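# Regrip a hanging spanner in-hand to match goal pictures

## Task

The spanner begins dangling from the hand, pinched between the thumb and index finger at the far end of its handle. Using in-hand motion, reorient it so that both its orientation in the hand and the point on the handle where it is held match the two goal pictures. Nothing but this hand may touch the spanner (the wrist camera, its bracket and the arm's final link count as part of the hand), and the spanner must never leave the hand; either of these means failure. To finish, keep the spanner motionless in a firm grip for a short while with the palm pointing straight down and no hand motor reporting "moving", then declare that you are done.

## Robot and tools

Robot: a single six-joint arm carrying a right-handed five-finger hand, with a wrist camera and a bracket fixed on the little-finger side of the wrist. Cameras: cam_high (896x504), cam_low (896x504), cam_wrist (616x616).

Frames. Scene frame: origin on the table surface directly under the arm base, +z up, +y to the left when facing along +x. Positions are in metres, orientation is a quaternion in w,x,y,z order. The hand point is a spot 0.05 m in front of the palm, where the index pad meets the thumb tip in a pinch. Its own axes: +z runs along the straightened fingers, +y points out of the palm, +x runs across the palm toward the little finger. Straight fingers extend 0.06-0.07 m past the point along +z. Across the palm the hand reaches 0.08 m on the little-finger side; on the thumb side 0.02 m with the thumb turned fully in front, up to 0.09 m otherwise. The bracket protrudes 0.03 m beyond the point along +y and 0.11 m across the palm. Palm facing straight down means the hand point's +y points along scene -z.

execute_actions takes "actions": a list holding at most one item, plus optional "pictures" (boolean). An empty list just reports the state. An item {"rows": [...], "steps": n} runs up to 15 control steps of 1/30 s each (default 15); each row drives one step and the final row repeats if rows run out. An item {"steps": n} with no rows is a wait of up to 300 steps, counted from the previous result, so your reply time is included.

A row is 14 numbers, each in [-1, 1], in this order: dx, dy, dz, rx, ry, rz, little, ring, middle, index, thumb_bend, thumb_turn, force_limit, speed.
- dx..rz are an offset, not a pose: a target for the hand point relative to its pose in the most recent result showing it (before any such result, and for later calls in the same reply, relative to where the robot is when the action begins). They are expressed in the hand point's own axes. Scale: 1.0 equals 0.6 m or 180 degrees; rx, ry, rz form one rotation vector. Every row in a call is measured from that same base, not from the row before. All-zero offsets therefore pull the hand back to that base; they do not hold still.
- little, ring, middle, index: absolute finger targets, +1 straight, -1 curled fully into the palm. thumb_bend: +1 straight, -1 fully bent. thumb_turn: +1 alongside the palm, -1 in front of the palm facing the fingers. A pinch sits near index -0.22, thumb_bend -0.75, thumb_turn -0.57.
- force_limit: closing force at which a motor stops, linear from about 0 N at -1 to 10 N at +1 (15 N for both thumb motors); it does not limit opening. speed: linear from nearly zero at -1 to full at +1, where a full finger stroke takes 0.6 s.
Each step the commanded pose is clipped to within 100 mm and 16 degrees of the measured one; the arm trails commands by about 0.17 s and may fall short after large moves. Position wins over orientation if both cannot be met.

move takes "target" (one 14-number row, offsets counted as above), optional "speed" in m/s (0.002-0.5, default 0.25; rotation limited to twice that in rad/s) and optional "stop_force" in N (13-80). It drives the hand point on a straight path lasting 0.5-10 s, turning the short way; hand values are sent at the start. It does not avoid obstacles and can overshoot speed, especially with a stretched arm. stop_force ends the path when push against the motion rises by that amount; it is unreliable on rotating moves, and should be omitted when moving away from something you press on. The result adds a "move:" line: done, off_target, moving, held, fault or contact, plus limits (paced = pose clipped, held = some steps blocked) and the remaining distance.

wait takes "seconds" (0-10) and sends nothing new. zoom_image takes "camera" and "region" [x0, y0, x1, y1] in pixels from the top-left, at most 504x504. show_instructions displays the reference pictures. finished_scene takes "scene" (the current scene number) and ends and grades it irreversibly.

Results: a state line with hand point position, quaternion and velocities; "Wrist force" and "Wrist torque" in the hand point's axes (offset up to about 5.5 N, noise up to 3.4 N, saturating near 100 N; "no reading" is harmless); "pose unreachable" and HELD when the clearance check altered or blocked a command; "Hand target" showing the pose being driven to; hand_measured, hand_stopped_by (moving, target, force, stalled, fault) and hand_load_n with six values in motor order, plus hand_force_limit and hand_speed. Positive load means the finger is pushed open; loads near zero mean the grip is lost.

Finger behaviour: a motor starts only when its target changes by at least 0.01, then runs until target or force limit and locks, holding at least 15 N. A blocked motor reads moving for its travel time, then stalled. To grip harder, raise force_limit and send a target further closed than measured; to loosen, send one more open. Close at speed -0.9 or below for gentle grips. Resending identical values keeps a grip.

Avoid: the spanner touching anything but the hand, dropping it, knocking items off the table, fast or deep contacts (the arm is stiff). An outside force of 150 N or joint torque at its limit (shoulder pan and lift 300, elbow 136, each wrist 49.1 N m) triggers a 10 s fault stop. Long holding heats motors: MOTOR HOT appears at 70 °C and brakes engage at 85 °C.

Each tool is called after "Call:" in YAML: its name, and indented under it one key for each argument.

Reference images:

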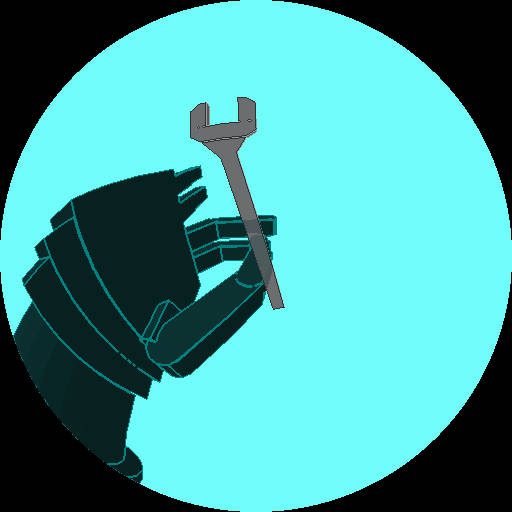

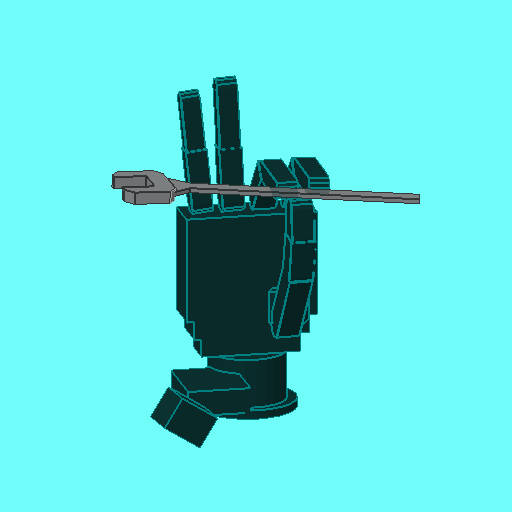

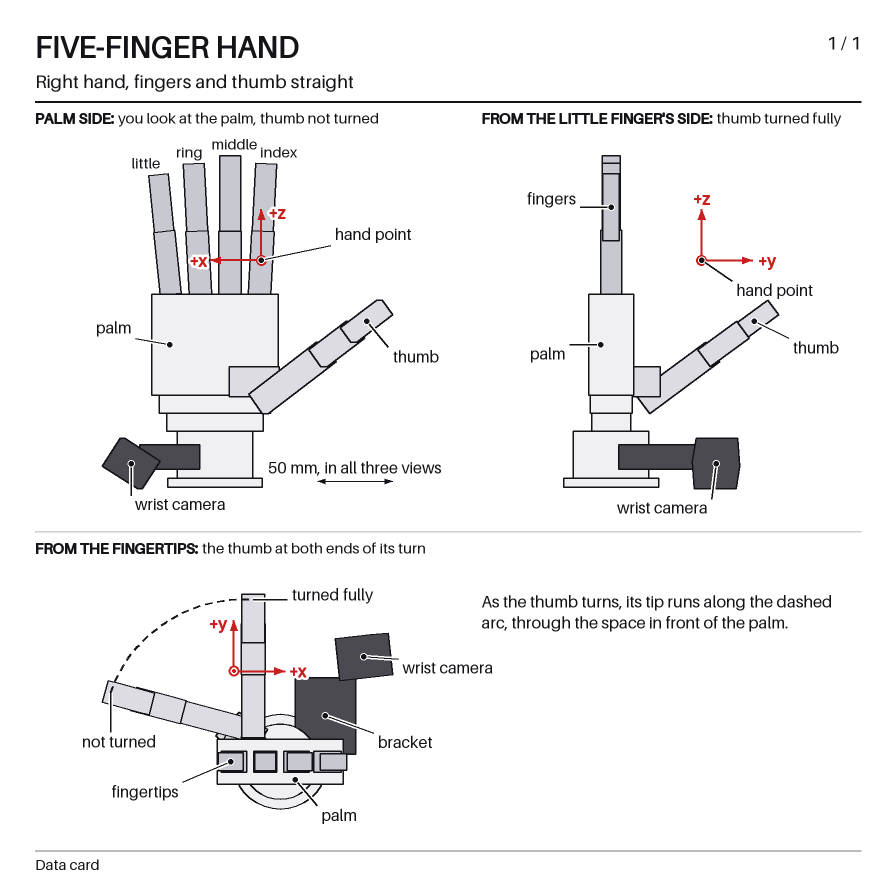

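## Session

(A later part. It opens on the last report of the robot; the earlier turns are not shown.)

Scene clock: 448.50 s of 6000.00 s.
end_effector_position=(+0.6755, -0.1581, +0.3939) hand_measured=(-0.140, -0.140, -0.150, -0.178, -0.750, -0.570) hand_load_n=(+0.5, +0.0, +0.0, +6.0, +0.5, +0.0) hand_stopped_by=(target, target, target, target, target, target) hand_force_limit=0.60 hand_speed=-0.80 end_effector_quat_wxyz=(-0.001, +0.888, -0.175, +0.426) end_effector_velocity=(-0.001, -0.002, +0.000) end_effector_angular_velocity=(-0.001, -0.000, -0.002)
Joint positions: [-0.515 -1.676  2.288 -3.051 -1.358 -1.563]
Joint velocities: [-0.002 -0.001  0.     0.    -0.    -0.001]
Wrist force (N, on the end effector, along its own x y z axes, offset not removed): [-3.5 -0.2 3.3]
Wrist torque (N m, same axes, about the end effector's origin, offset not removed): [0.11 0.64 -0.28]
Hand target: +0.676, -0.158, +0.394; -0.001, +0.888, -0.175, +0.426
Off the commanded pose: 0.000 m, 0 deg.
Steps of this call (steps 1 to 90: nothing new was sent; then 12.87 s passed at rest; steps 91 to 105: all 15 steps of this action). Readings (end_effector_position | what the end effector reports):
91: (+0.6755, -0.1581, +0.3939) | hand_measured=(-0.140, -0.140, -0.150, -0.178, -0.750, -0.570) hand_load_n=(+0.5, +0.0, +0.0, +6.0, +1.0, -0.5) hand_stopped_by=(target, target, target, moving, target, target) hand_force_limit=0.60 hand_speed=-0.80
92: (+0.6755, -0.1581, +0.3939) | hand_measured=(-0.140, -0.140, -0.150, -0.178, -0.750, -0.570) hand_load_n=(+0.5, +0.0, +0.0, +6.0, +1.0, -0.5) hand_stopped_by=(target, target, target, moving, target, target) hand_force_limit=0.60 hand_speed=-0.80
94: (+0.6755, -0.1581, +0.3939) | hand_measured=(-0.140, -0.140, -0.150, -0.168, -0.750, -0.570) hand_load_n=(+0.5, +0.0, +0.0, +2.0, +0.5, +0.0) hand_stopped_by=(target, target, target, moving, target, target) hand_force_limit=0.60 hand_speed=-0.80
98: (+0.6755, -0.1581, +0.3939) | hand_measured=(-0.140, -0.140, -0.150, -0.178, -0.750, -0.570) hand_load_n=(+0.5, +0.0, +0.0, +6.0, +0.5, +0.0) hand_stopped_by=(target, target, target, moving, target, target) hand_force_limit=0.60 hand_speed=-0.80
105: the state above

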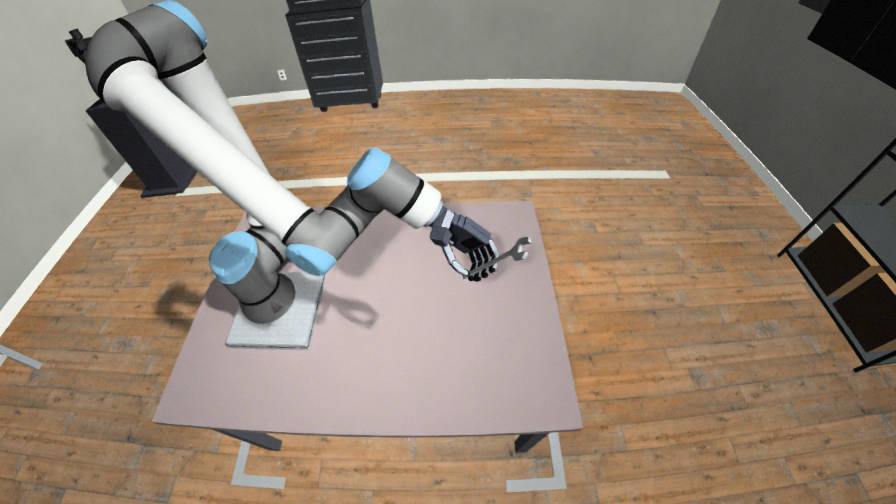

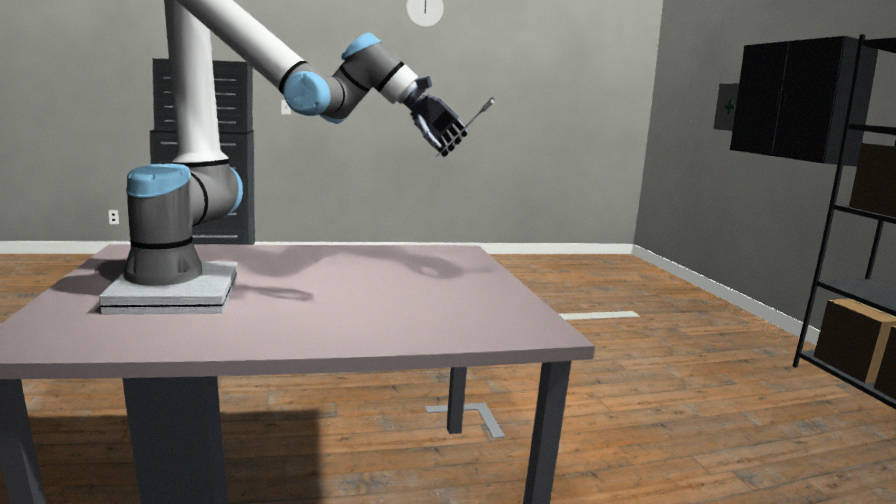

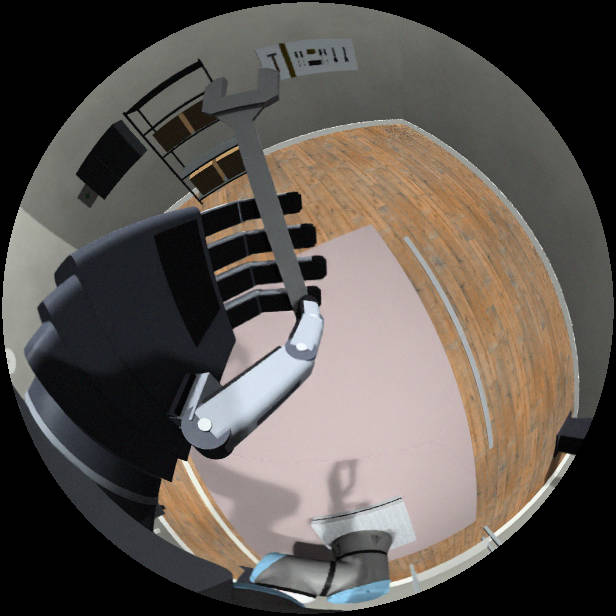

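Call:
execute_actions:
  actions:
    - {"rows": [[0,0,0,0,0,0,-0.14,-0.14,-0.15,-0.155,-0.75,-0.57,0.6,-0.8],[0,0,0,0,0,0,-0.14,-0.14,-0.15,-0.155,-0.75,-0.57,0.6,-0.8],[0,0,0,0,0,0,-0.14,-0.14,-0.15,-0.155,-0.75,-0.57,0.6,-0.8],[0,0,0,0,0,0,-0.14,-0.14,-0.15,-0.155,-0.75,-0.57,0.6,-0.8],[0,0,0,0,0,0,-0.14,-0.14,-0.15,-0.155,-0.75,-0.57,0.6,-0.8],[0,0,0,0,0,0,-0.14,-0.14,-0.15,-0.155,-0.75,-0.57,0.6,-0.8],[0,0,0,0,0,0,-0.14,-0.14,-0.15,-0.18,-0.75,-0.57,0.6,-0.8]], "steps": 15}

Scene clock: 459.47 s of 6000.00 s.
end_effector_position=(+0.6755, -0.1582, +0.3940) hand_measured=(-0.140, -0.140, -0.150, -0.178, -0.750, -0.570) hand_load_n=(+0.5, +0.0, +0.0, +6.0, +0.5, +0.0) hand_stopped_by=(target, target, target, target, target, target) hand_force_limit=0.60 hand_speed=-0.80 end_effector_quat_wxyz=(-0.001, +0.888, -0.175, +0.426) end_effector_velocity=(-0.000, +0.000, +0.000) end_effector_angular_velocity=(-0.000, -0.000, -0.000)
Joint positions: [-0.515 -1.676  2.288 -3.051 -1.359 -1.563]
Joint velocities: [ 0. -0. -0. -0. -0.  0.]
Wrist force (N, on the end effector, along its own x y z axes, offset not removed): [-0.7 -1.6 -0.2]
Wrist torque (N m, same axes, about the end effector's origin, offset not removed): [0.11 0.17 -0.06]
Hand target: +0.675, -0.158, +0.394; -0.001, +0.888, -0.175, +0.426
Off the commanded pose: 0.000 m, 0 deg.
Steps of this call (steps 1 to 90: nothing new was sent; then 7.47 s passed at rest; steps 91 to 105: all 15 steps of this action). Readings (end_effector_position | what the end effector reports):
91: (+0.6755, -0.1582, +0.3940) | hand_measured=(-0.140, -0.140, -0.150, -0.178, -0.750, -0.570) hand_load_n=(+0.5, +0.0, +0.0, +6.0, +0.5, +0.0) hand_stopped_by=(target, target, target, moving, target, target) hand_force_limit=0.60 hand_speed=-0.80
92: (+0.6755, -0.1582, +0.3940) | hand_measured=(-0.140, -0.140, -0.150, -0.178, -0.750, -0.570) hand_load_n=(+0.5, +0.0, +0.0, +6.0, +0.5, +0.0) hand_stopped_by=(target, target, target, moving, target, target) hand_force_limit=0.60 hand_speed=-0.80
94: (+0.6755, -0.1582, +0.3940) | hand_measured=(-0.140, -0.140, -0.150, -0.168, -0.750, -0.570) hand_load_n=(+0.5, +0.0, +0.0, +2.0, +0.0, +0.5) hand_stopped_by=(target, target, target, moving, target, target) hand_force_limit=0.60 hand_speed=-0.80
98: (+0.6755, -0.1582, +0.3940) | hand_measured=(-0.140, -0.140, -0.150, -0.164, -0.750, -0.570) hand_load_n=(+0.5, +0.0, +0.0, +1.0, +0.5, +0.5) hand_stopped_by=(target, target, target, moving, target, target) hand_force_limit=0.60 hand_speed=-0.80
105: the state above

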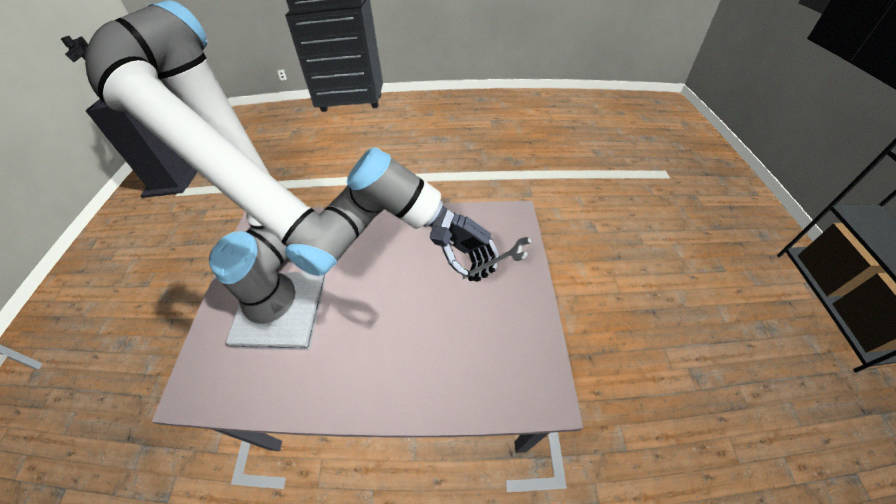

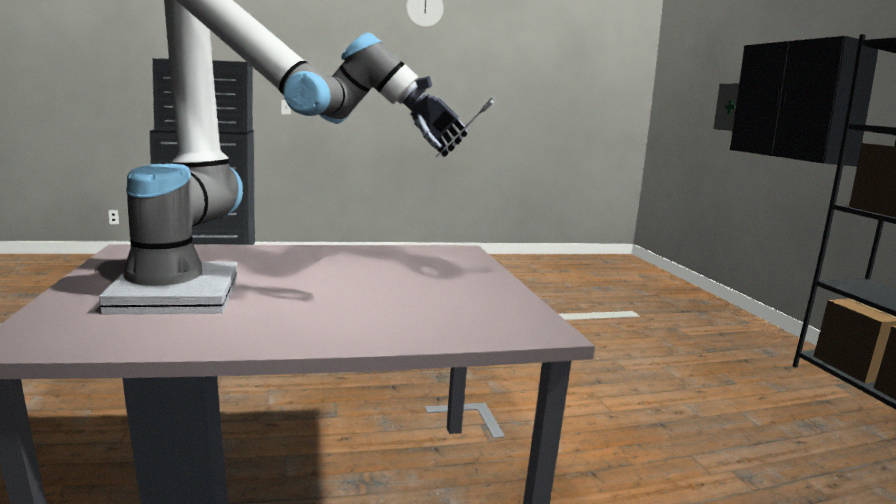

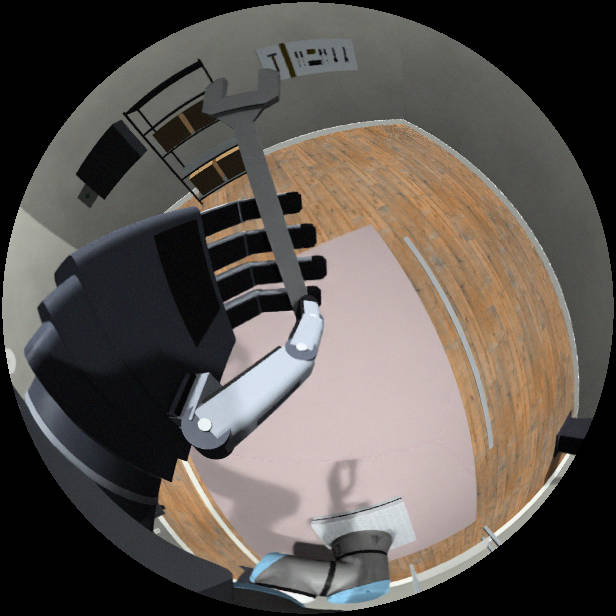

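Call:
zoom_image:
  camera: "cam_wrist"
  region: [240, 230, 360, 350]

Call:
zoom_image:
  camera: "cam_high"
  region: [430, 210, 550, 300]

Region (240, 230, 360, 350) of cam_wrist's 616x616 image, scaled by 4.200, with more detail than that image has.

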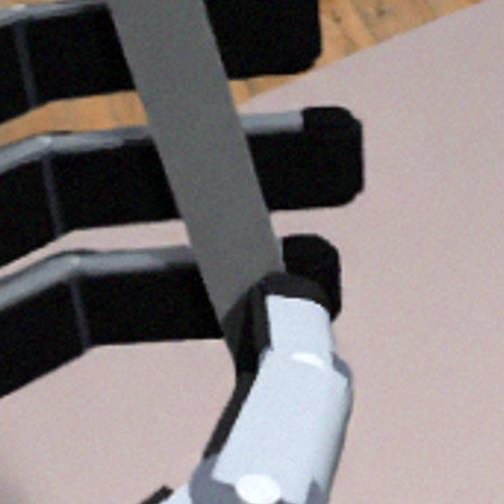

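Region (430, 210, 550, 300) of cam_high's 896x504 image, scaled by 4.200, with more detail than that image has; it fills the top 378 rows of this view, and the rest is white.

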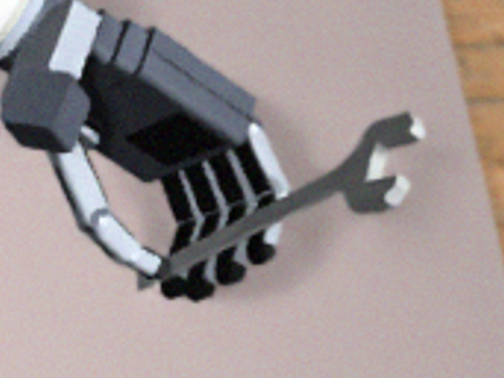

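Call:
move:
  target: [0,0,0,0.0139,0.0652,0,-0.14,-0.14,-0.15,-0.18,-0.75,-0.57,0.6,-0.8]
  speed: 0.1

Call:
execute_actions:
  actions:
    - {"rows": [[0,0,0,0,0,0,-0.14,-0.14,-0.15,-0.155,-0.75,-0.57,0.6,-0.8],[0,0,0,0,0,0,-0.14,-0.14,-0.15,-0.155,-0.75,-0.57,0.6,-0.8],[0,0,0,0,0,0,-0.14,-0.14,-0.15,-0.155,-0.75,-0.57,0.6,-0.8],[0,0,0,0,0,0,-0.14,-0.14,-0.15,-0.155,-0.75,-0.57,0.6,-0.8],[0,0,0,0,0,0,-0.14,-0.14,-0.15,-0.155,-0.75,-0.57,0.6,-0.8],[0,0,0,0,0,0,-0.14,-0.14,-0.15,-0.18,-0.75,-0.57,0.6,-0.8]], "steps": 15}

Scene clock: 504.53 s of 6000.00 s.
end_effector_position=(+0.6754, -0.1581, +0.3941) hand_measured=(-0.140, -0.140, -0.150, -0.178, -0.750, -0.570) hand_load_n=(+0.5, +0.0, +0.0, +6.0, +0.5, +0.0) hand_stopped_by=(target, target, target, target, target, target) hand_force_limit=0.60 hand_speed=-0.80 end_effector_quat_wxyz=(-0.002, +0.839, -0.165, +0.518) end_effector_velocity=(+0.000, +0.000, +0.000) end_effector_angular_velocity=(-0.000, -0.007, -0.000)
Joint positions: [-0.541 -1.632  2.375 -3.389 -1.298 -1.528]
Joint velocities: [-0.     0.002  0.002 -0.011  0.001  0.003]
Wrist force (N, on the end effector, along its own x y z axes, offset not removed): [0.2 -1.2 -1.3]
Wrist torque (N m, same axes, about the end effector's origin, offset not removed): [0.18 0.35 -0.01]
Hand target: +0.675, -0.158, +0.394; -0.002, +0.839, -0.165, +0.518
Off the commanded pose: 0.000 m, 0 deg.
After step 90, 40.67 s passed at rest.
move: done

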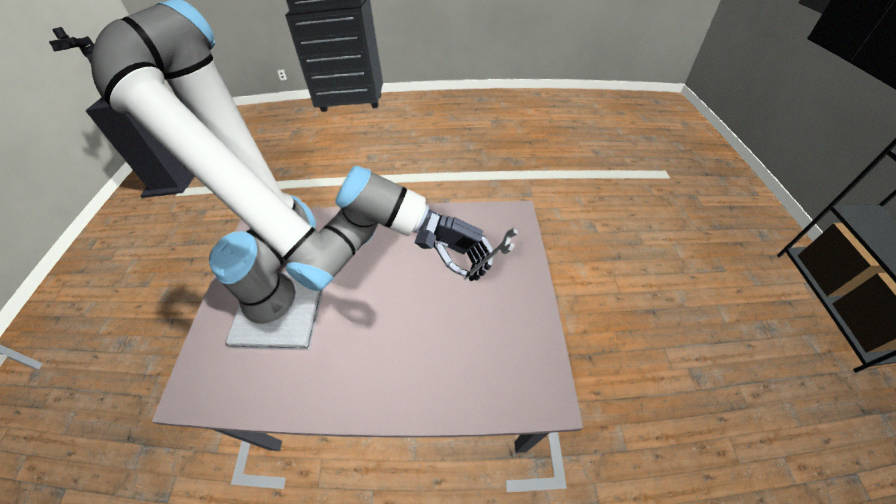

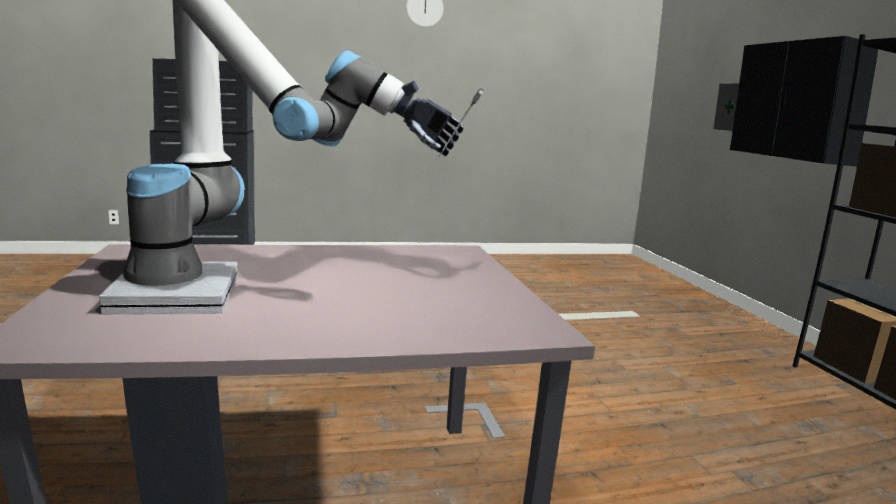

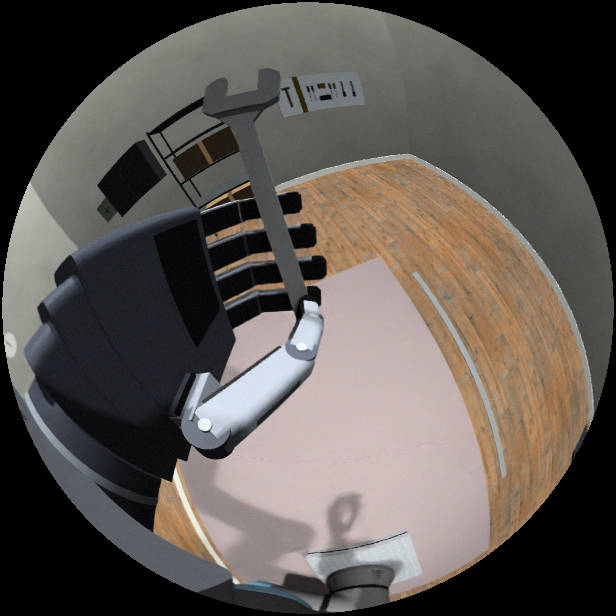

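Scene clock: 505.03 s of 6000.00 s.
end_effector_position=(+0.6754, -0.1581, +0.3940) hand_measured=(-0.140, -0.140, -0.150, -0.178, -0.750, -0.570) hand_load_n=(+0.5, +0.0, +0.0, +5.5, +1.5, +0.5) hand_stopped_by=(target, target, target, target, target, target) hand_force_limit=0.60 hand_speed=-0.80 end_effector_quat_wxyz=(-0.002, +0.839, -0.165, +0.518) end_effector_velocity=(-0.000, +0.000, +0.001) end_effector_angular_velocity=(-0.001, -0.001, +0.000)
Joint positions: [-0.541 -1.632  2.375 -3.389 -1.298 -1.528]
Joint velocities: [ 0.    -0.001 -0.    -0.    -0.    -0.   ]
Wrist force (N, on the end effector, along its own x y z axes, offset not removed): [-4.7 -0.8 -3.0]
Wrist torque (N m, same axes, about the end effector's origin, offset not removed): [0.22 1.06 -0.27]
Hand target: +0.675, -0.158, +0.394; -0.002, +0.839, -0.165, +0.518
Off the commanded pose: 0.000 m, 0 deg.
Steps of this call (steps 1 to 15: all 15 steps of this action). Readings (end_effector_position | what the end effector reports):
1: (+0.6754, -0.1581, +0.3941) | hand_measured=(-0.140, -0.140, -0.150, -0.178, -0.750, -0.570) hand_load_n=(+0.5, +0.0, +0.0, +6.0, +0.5, +0.0) hand_stopped_by=(target, target, target, moving, target, target) hand_force_limit=0.60 hand_speed=-0.80
2: (+0.6754, -0.1581, +0.3941) | hand_measured=(-0.140, -0.140, -0.150, -0.178, -0.750, -0.570) hand_load_n=(+0.5, +0.0, +0.0, +6.0, +0.5, +0.0) hand_stopped_by=(target, target, target, moving, target, target) hand_force_limit=0.60 hand_speed=-0.80
4: (+0.6754, -0.1581, +0.3941) | hand_measured=(-0.140, -0.140, -0.150, -0.168, -0.750, -0.570) hand_load_n=(+0.5, +0.0, +0.0, +2.0, +0.5, +0.5) hand_stopped_by=(target, target, target, moving, target, target) hand_force_limit=0.60 hand_speed=-0.80
8: (+0.6754, -0.1581, +0.3941) | hand_measured=(-0.140, -0.140, -0.150, -0.174, -0.750, -0.570) hand_load_n=(+0.5, +0.0, +0.0, +4.5, +1.0, +0.5) hand_stopped_by=(target, target, target, moving, target, target) hand_force_limit=0.60 hand_speed=-0.80
15: the state above

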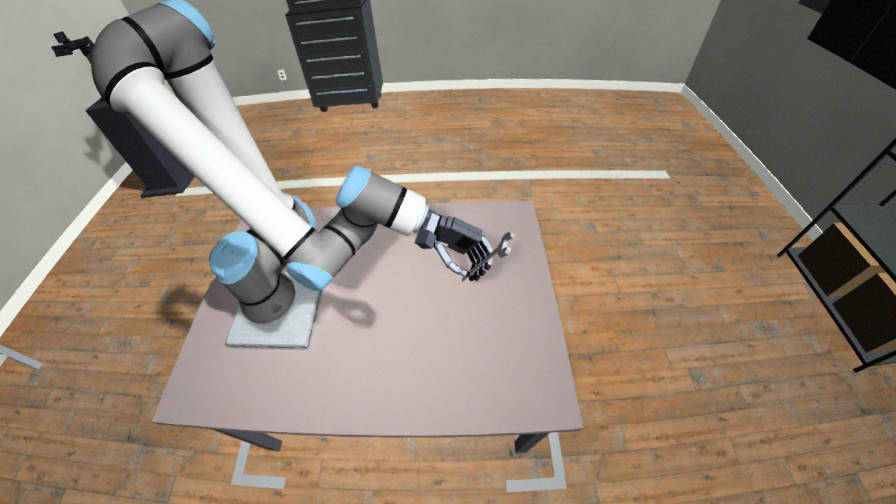

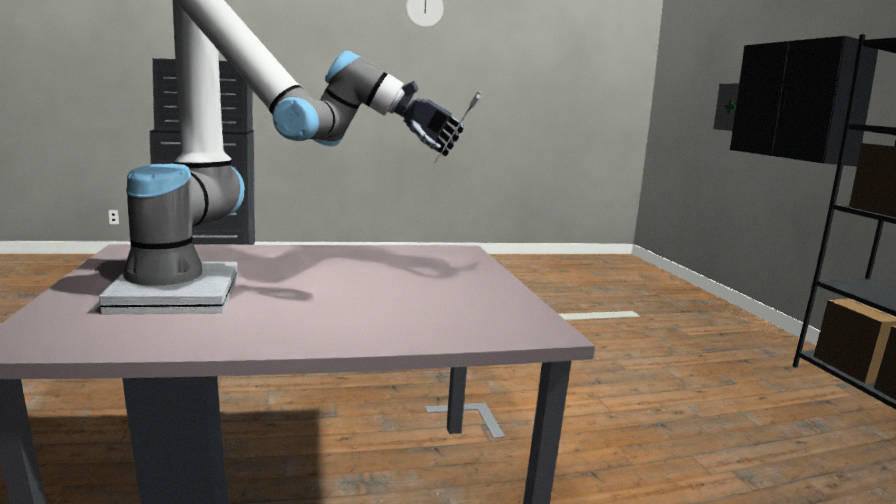

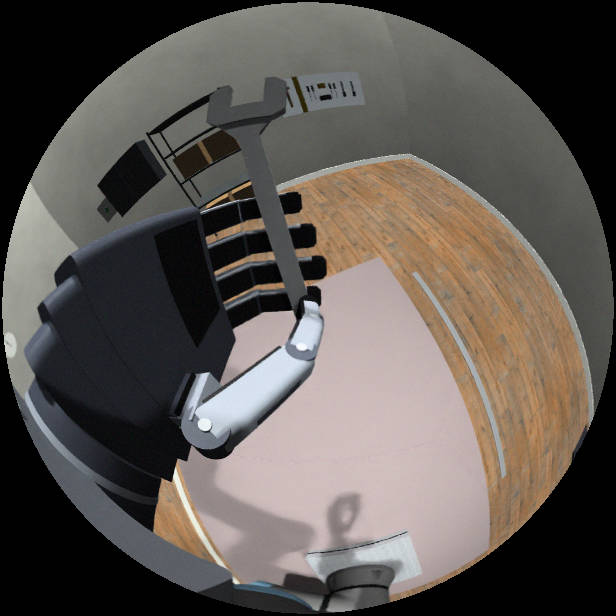

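Call:
zoom_image:
  camera: "cam_wrist"
  region: [240, 230, 360, 350]

Region (240, 230, 360, 350) of cam_wrist's 616x616 image, scaled by 4.200, with more detail than that image has.

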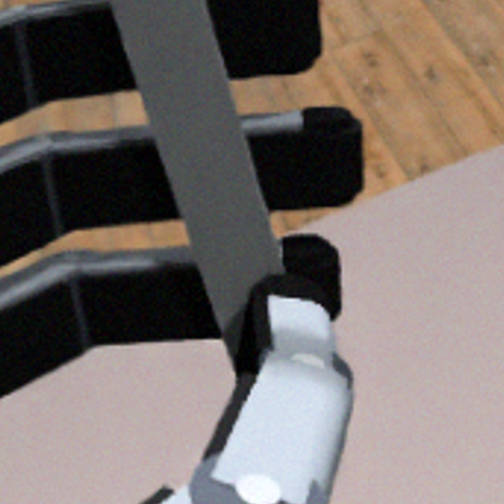

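Call:
execute_actions:
  actions:
    - {"rows": [[0,0,0,0,0,0,-0.14,-0.14,-0.15,-0.15,-0.75,-0.57,0.2,-0.7],[0,0,0,0,0,0,-0.14,-0.14,-0.15,-0.15,-0.79,-0.57,0.2,-0.7],[0,0,0,0,0,0,-0.14,-0.14,-0.15,-0.15,-0.79,-0.57,0.2,-0.7],[0,0,0,0,0,0,-0.14,-0.14,-0.15,-0.15,-0.79,-0.57,0.2,-0.7],[0,0,0,0,0,0,-0.14,-0.14,-0.15,-0.19,-0.79,-0.57,0.2,-0.7]], "steps": 15}

Scene clock: 548.80 s of 6000.00 s.
end_effector_position=(+0.6754, -0.1581, +0.3941) hand_measured=(-0.140, -0.140, -0.150, -0.180, -0.782, -0.570) hand_load_n=(+0.5, +0.0, +0.0, +7.0, +3.5, +1.0) hand_stopped_by=(target, target, target, force, target, target) hand_force_limit=0.20 hand_speed=-0.70 end_effector_quat_wxyz=(-0.002, +0.839, -0.165, +0.518) end_effector_velocity=(+0.000, +0.001, +0.001) end_effector_angular_velocity=(-0.000, -0.001, +0.000)
Joint positions: [-0.541 -1.632  2.375 -3.389 -1.298 -1.528]
Joint velocities: [ 0.001 -0.001 -0.    -0.    -0.     0.001]
Wrist force (N, on the end effector, along its own x y z axes, offset not removed): [-1.7 -3.1 -3.2]
Wrist torque (N m, same axes, about the end effector's origin, offset not removed): [-0.07 0.54 -0.15]
Hand target: +0.675, -0.158, +0.394; -0.002, +0.839, -0.165, +0.518
Off the commanded pose: 0.000 m, 0 deg.
Steps of this call (steps 1 to 90: nothing new was sent; then 40.27 s passed at rest; steps 91 to 105: all 15 steps of this action). Readings (end_effector_position | what the end effector reports):
91: (+0.6754, -0.1581, +0.3941) | hand_measured=(-0.140, -0.140, -0.150, -0.178, -0.750, -0.570) hand_load_n=(+0.5, +0.0, +0.0, +5.5, +1.5, +0.5) hand_stopped_by=(target, target, target, moving, target, target) hand_force_limit=0.20 hand_speed=-0.70
92: (+0.6754, -0.1581, +0.3941) | hand_measured=(-0.140, -0.140, -0.150, -0.178, -0.750, -0.570) hand_load_n=(+0.5, +0.0, +0.0, +5.5, +1.5, +0.5) hand_stopped_by=(target, target, target, moving, moving, target) hand_force_limit=0.20 hand_speed=-0.70
94: (+0.6754, -0.1581, +0.3941) | hand_measured=(-0.140, -0.140, -0.150, -0.164, -0.750, -0.570) hand_load_n=(+0.5, +0.0, +0.0, +0.5, +0.5, +0.5) hand_stopped_by=(target, target, target, moving, moving, target) hand_force_limit=0.20 hand_speed=-0.70
98: (+0.6754, -0.1581, +0.3941) | hand_measured=(-0.140, -0.140, -0.150, -0.180, -0.784, -0.570) hand_load_n=(+0.5, +0.0, +0.0, +7.5, +4.0, +1.0) hand_stopped_by=(target, target, target, force, moving, target) hand_force_limit=0.20 hand_speed=-0.70
105: the state above

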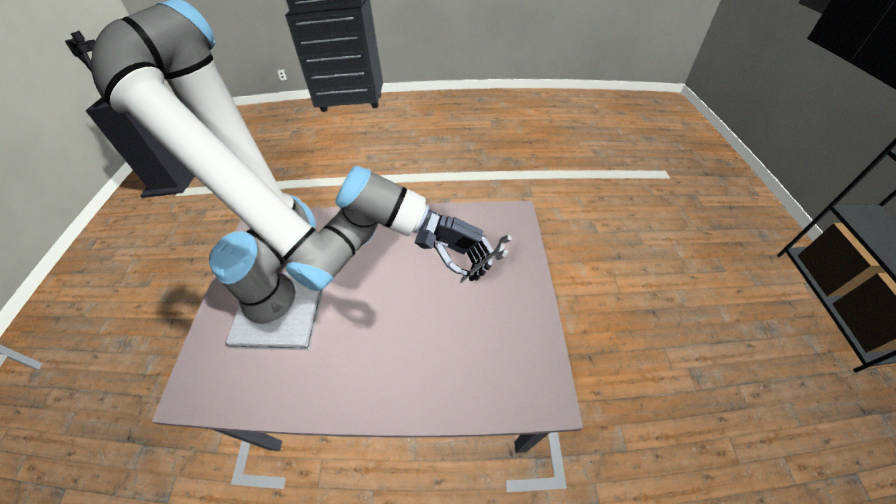

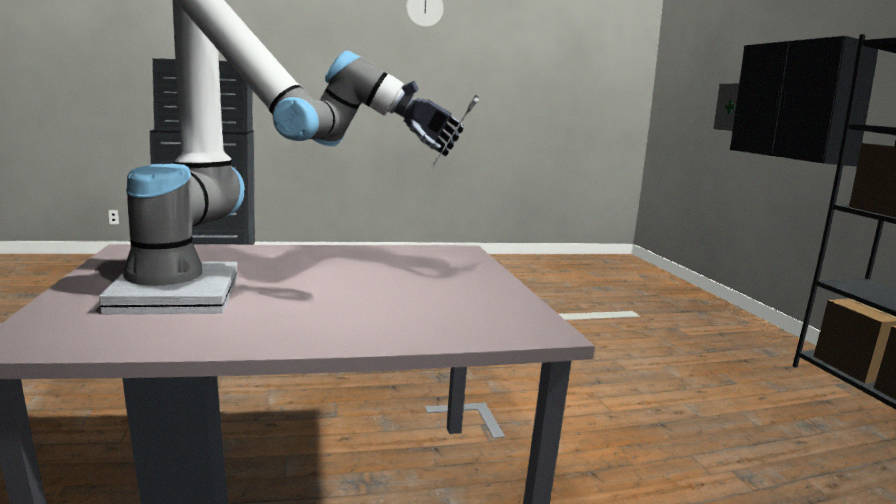

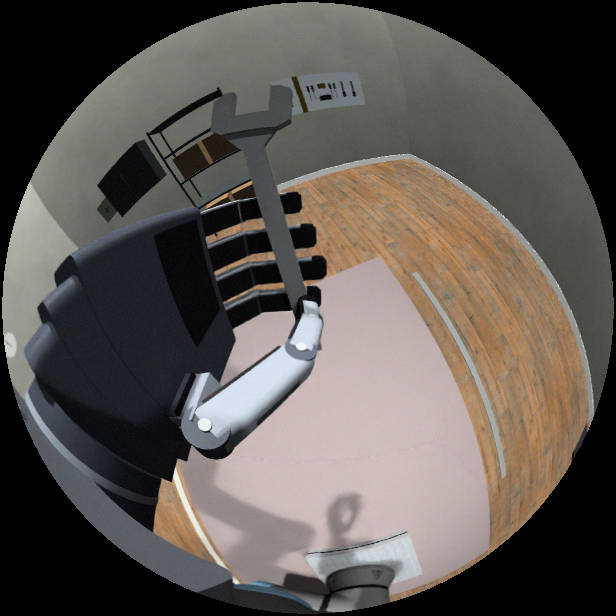

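Call:
zoom_image:
  camera: "cam_wrist"
  region: [240, 230, 360, 350]

Call:
zoom_image:
  camera: "cam_low"
  region: [400, 80, 500, 180]

Region (240, 230, 360, 350) of cam_wrist's 616x616 image, scaled by 4.200, with more detail than that image has.

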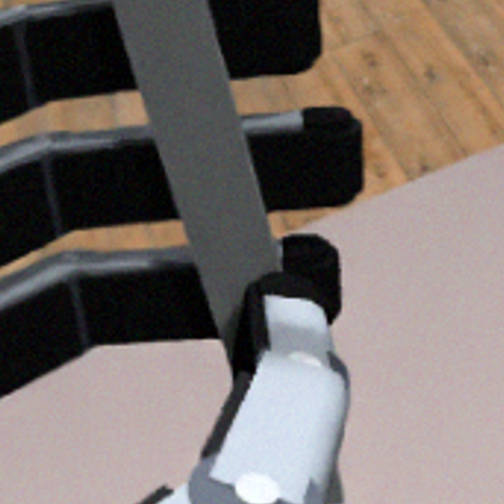

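Region (400, 80, 500, 180) of cam_low's 896x504 image, scaled by 5.040, with more detail than that image has.

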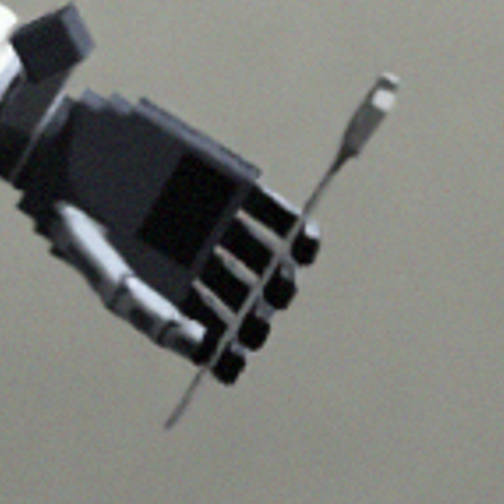

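Call:
execute_actions:
  actions:
    - {"rows": [[0,0,0,0,0,0,-0.14,-0.14,-0.15,-0.145,-0.79,-0.57,0.1,-0.6],[0,0,0,0,0,0,-0.14,-0.14,-0.15,-0.145,-0.83,-0.57,0.1,-0.6],[0,0,0,0,0,0,-0.14,-0.14,-0.15,-0.145,-0.83,-0.57,0.1,-0.6],[0,0,0,0,0,0,-0.14,-0.14,-0.15,-0.145,-0.83,-0.57,0.1,-0.6],[0,0,0,0,0,0,-0.14,-0.14,-0.15,-0.19,-0.83,-0.57,0.1,-0.6]], "steps": 15}

Scene clock: 581.80 s of 6000.00 s.
end_effector_position=(+0.6754, -0.1581, +0.3940) hand_measured=(-0.140, -0.140, -0.150, -0.182, -0.822, -0.570) hand_load_n=(+1.0, +0.0, +0.0, +10.0, +4.0, +0.5) hand_stopped_by=(target, target, target, force, target, target) hand_force_limit=0.10 hand_speed=-0.60 end_effector_quat_wxyz=(-0.002, +0.839, -0.165, +0.518) end_effector_velocity=(+0.000, +0.000, +0.000) end_effector_angular_velocity=(+0.000, -0.000, -0.000)
Joint positions: [-0.541 -1.632  2.375 -3.389 -1.298 -1.528]
Joint velocities: [-0. -0. -0. -0.  0.  0.]
Wrist force (N, on the end effector, along its own x y z axes, offset not removed): [-1.3 -5.2 -0.4]
Wrist torque (N m, same axes, about the end effector's origin, offset not removed): [-0.53 0.52 -0.24]
Hand target: +0.675, -0.158, +0.394; -0.002, +0.839, -0.165, +0.518
Off the commanded pose: 0.000 m, 0 deg.
Steps of this call (steps 1 to 90: nothing new was sent; then 29.50 s passed at rest; steps 91 to 105: all 15 steps of this action). Readings (end_effector_position | what the end effector reports):
91: (+0.6754, -0.1581, +0.3940) | hand_measured=(-0.140, -0.140, -0.150, -0.180, -0.782, -0.570) hand_load_n=(+0.5, +0.0, +0.0, +7.0, +3.5, +1.0) hand_stopped_by=(target, target, target, moving, target, target) hand_force_limit=0.10 hand_speed=-0.60
92: (+0.6754, -0.1581, +0.3940) | hand_measured=(-0.140, -0.140, -0.150, -0.180, -0.782, -0.570) hand_load_n=(+0.5, +0.0, +0.0, +7.0, +3.5, +1.0) hand_stopped_by=(target, target, target, moving, moving, target) hand_force_limit=0.10 hand_speed=-0.60
94: (+0.6754, -0.1581, +0.3940) | hand_measured=(-0.140, -0.140, -0.150, -0.160, -0.784, -0.570) hand_load_n=(+0.5, +0.0, +0.0, +0.5, +0.5, +0.0) hand_stopped_by=(target, target, target, moving, moving, target) hand_force_limit=0.10 hand_speed=-0.60
98: (+0.6754, -0.1581, +0.3940) | hand_measured=(-0.140, -0.140, -0.150, -0.182, -0.824, -0.570) hand_load_n=(+1.0, +0.0, +0.0, +10.0, +4.5, +1.0) hand_stopped_by=(target, target, target, force, moving, target) hand_force_limit=0.10 hand_speed=-0.60
105: the state above

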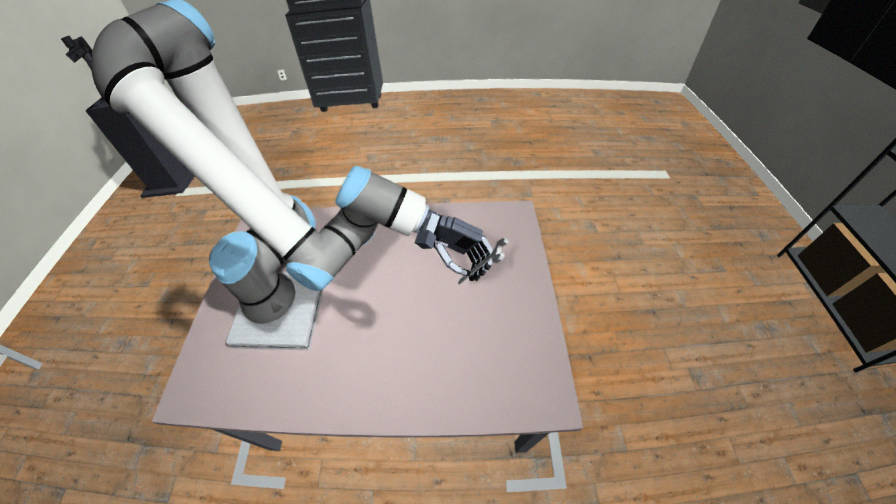

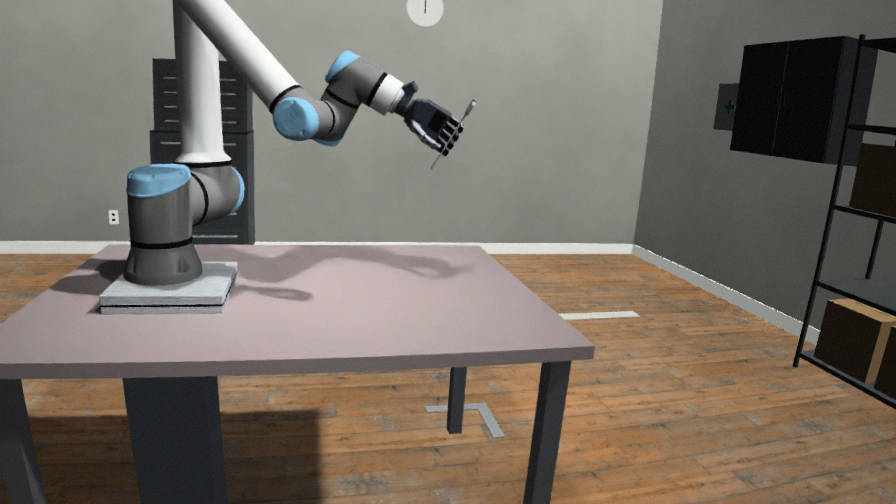

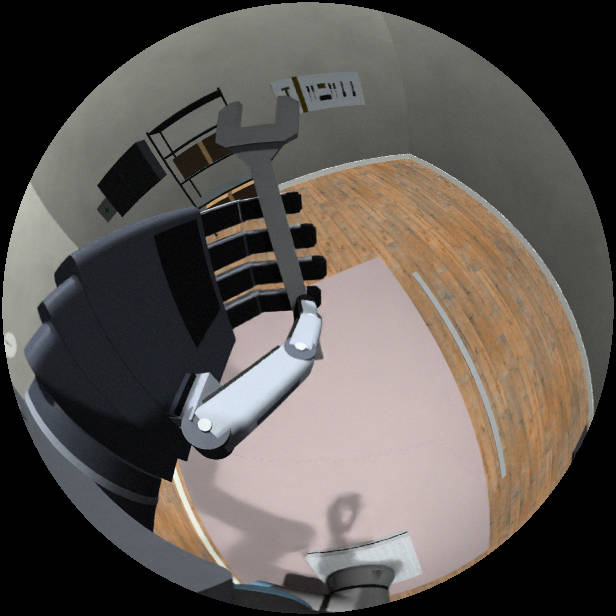

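Call:
execute_actions:
  actions:
    - {"rows": [[0,0,0,0,0,0,-0.14,-0.14,-0.15,-0.14,-0.83,-0.57,0.6,-0.6],[0,0,0,0,0,0,-0.14,-0.14,-0.15,-0.14,-0.87,-0.57,0.6,-0.6],[0,0,0,0,0,0,-0.14,-0.14,-0.15,-0.14,-0.87,-0.57,0.6,-0.6],[0,0,0,0,0,0,-0.14,-0.14,-0.15,-0.14,-0.87,-0.57,0.6,-0.6],[0,0,0,0,0,0,-0.14,-0.14,-0.15,-0.174,-0.87,-0.57,0.6,-0.6]], "steps": 15}

Scene clock: 601.03 s of 6000.00 s.
end_effector_position=(+0.6754, -0.1581, +0.3941) hand_measured=(-0.140, -0.140, -0.150, -0.172, -0.862, -0.570) hand_load_n=(+1.0, +0.0, +0.0, +7.5, +4.0, +1.0) hand_stopped_by=(target, target, target, target, target, target) hand_force_limit=0.60 hand_speed=-0.60 end_effector_quat_wxyz=(-0.002, +0.839, -0.165, +0.518) end_effector_velocity=(+0.000, +0.000, +0.000) end_effector_angular_velocity=(+0.000, -0.001, +0.000)
Joint positions: [-0.541 -1.632  2.375 -3.389 -1.298 -1.528]
Joint velocities: [ 0.001 -0.    -0.    -0.    -0.     0.001]
Wrist force (N, on the end effector, along its own x y z axes, offset not removed): [-1.6 0.6 -0.1]
Wrist torque (N m, same axes, about the end effector's origin, offset not removed): [0.42 0.63 0.02]
Hand target: +0.675, -0.158, +0.394; -0.002, +0.839, -0.165, +0.518
Off the commanded pose: 0.000 m, 0 deg.
Steps of this call (steps 1 to 90: nothing new was sent; then 15.73 s passed at rest; steps 91 to 105: all 15 steps of this action). Readings (end_effector_position | what the end effector reports):
91: (+0.6754, -0.1581, +0.3941) | hand_measured=(-0.140, -0.140, -0.150, -0.182, -0.822, -0.570) hand_load_n=(+1.0, +0.0, +0.0, +10.0, +4.0, +0.5) hand_stopped_by=(target, target, target, moving, target, target) hand_force_limit=0.60 hand_speed=-0.60
92: (+0.6754, -0.1581, +0.3941) | hand_measured=(-0.140, -0.140, -0.150, -0.182, -0.822, -0.570) hand_load_n=(+1.0, +0.0, +0.0, +10.0, +4.0, +0.5) hand_stopped_by=(target, target, target, moving, moving, target) hand_force_limit=0.60 hand_speed=-0.60
94: (+0.6754, -0.1581, +0.3941) | hand_measured=(-0.140, -0.140, -0.150, -0.162, -0.822, -0.570) hand_load_n=(+0.5, +0.0, +0.0, +2.5, +2.0, +0.5) hand_stopped_by=(target, target, target, moving, moving, target) hand_force_limit=0.60 hand_speed=-0.60
98: (+0.6754, -0.1581, +0.3941) | hand_measured=(-0.140, -0.140, -0.150, -0.172, -0.864, -0.570) hand_load_n=(+1.0, +0.0, +0.0, +7.5, +4.5, +1.0) hand_stopped_by=(target, target, target, moving, moving, target) hand_force_limit=0.60 hand_speed=-0.60
105: the state above

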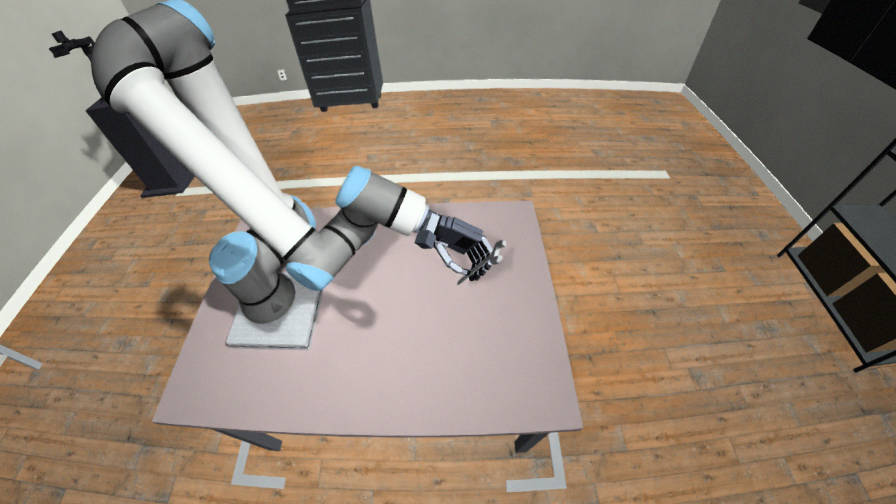

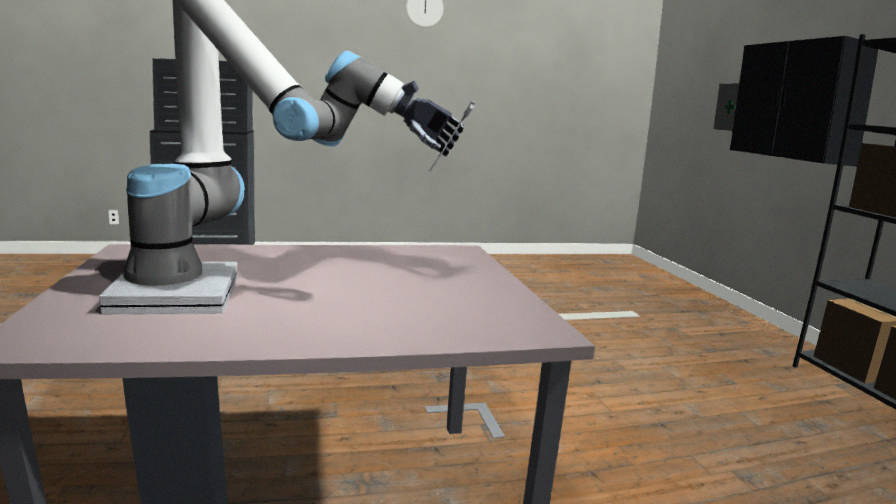

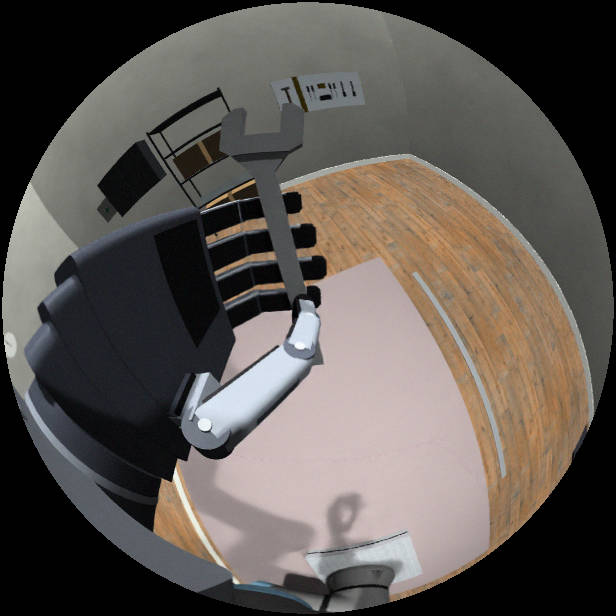

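Call:
zoom_image:
  camera: "cam_wrist"
  region: [180, 80, 400, 400]

Call:
zoom_image:
  camera: "cam_low"
  region: [400, 80, 500, 180]

Region (180, 80, 400, 400) of cam_wrist's 616x616 image, scaled by 1.575, with more detail than that image has; it fills the left 346 columns of this view, and the rest is white.

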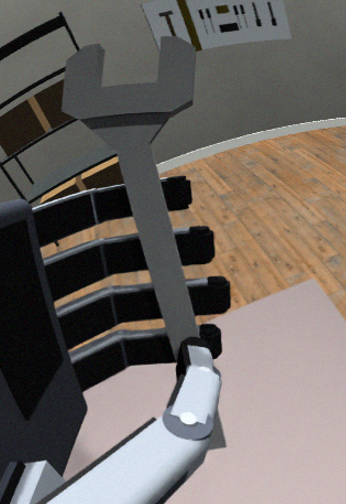

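Region (400, 80, 500, 180) of cam_low's 896x504 image, scaled by 5.040, with more detail than that image has.

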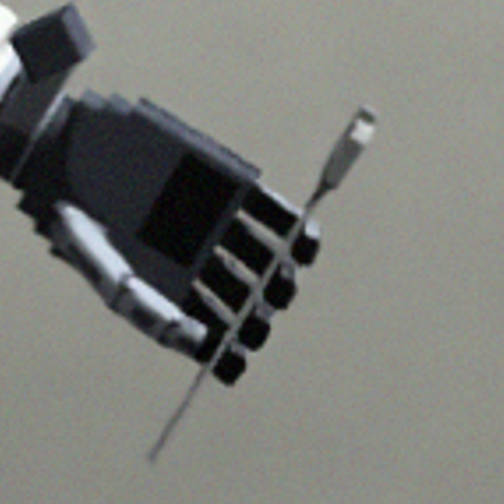

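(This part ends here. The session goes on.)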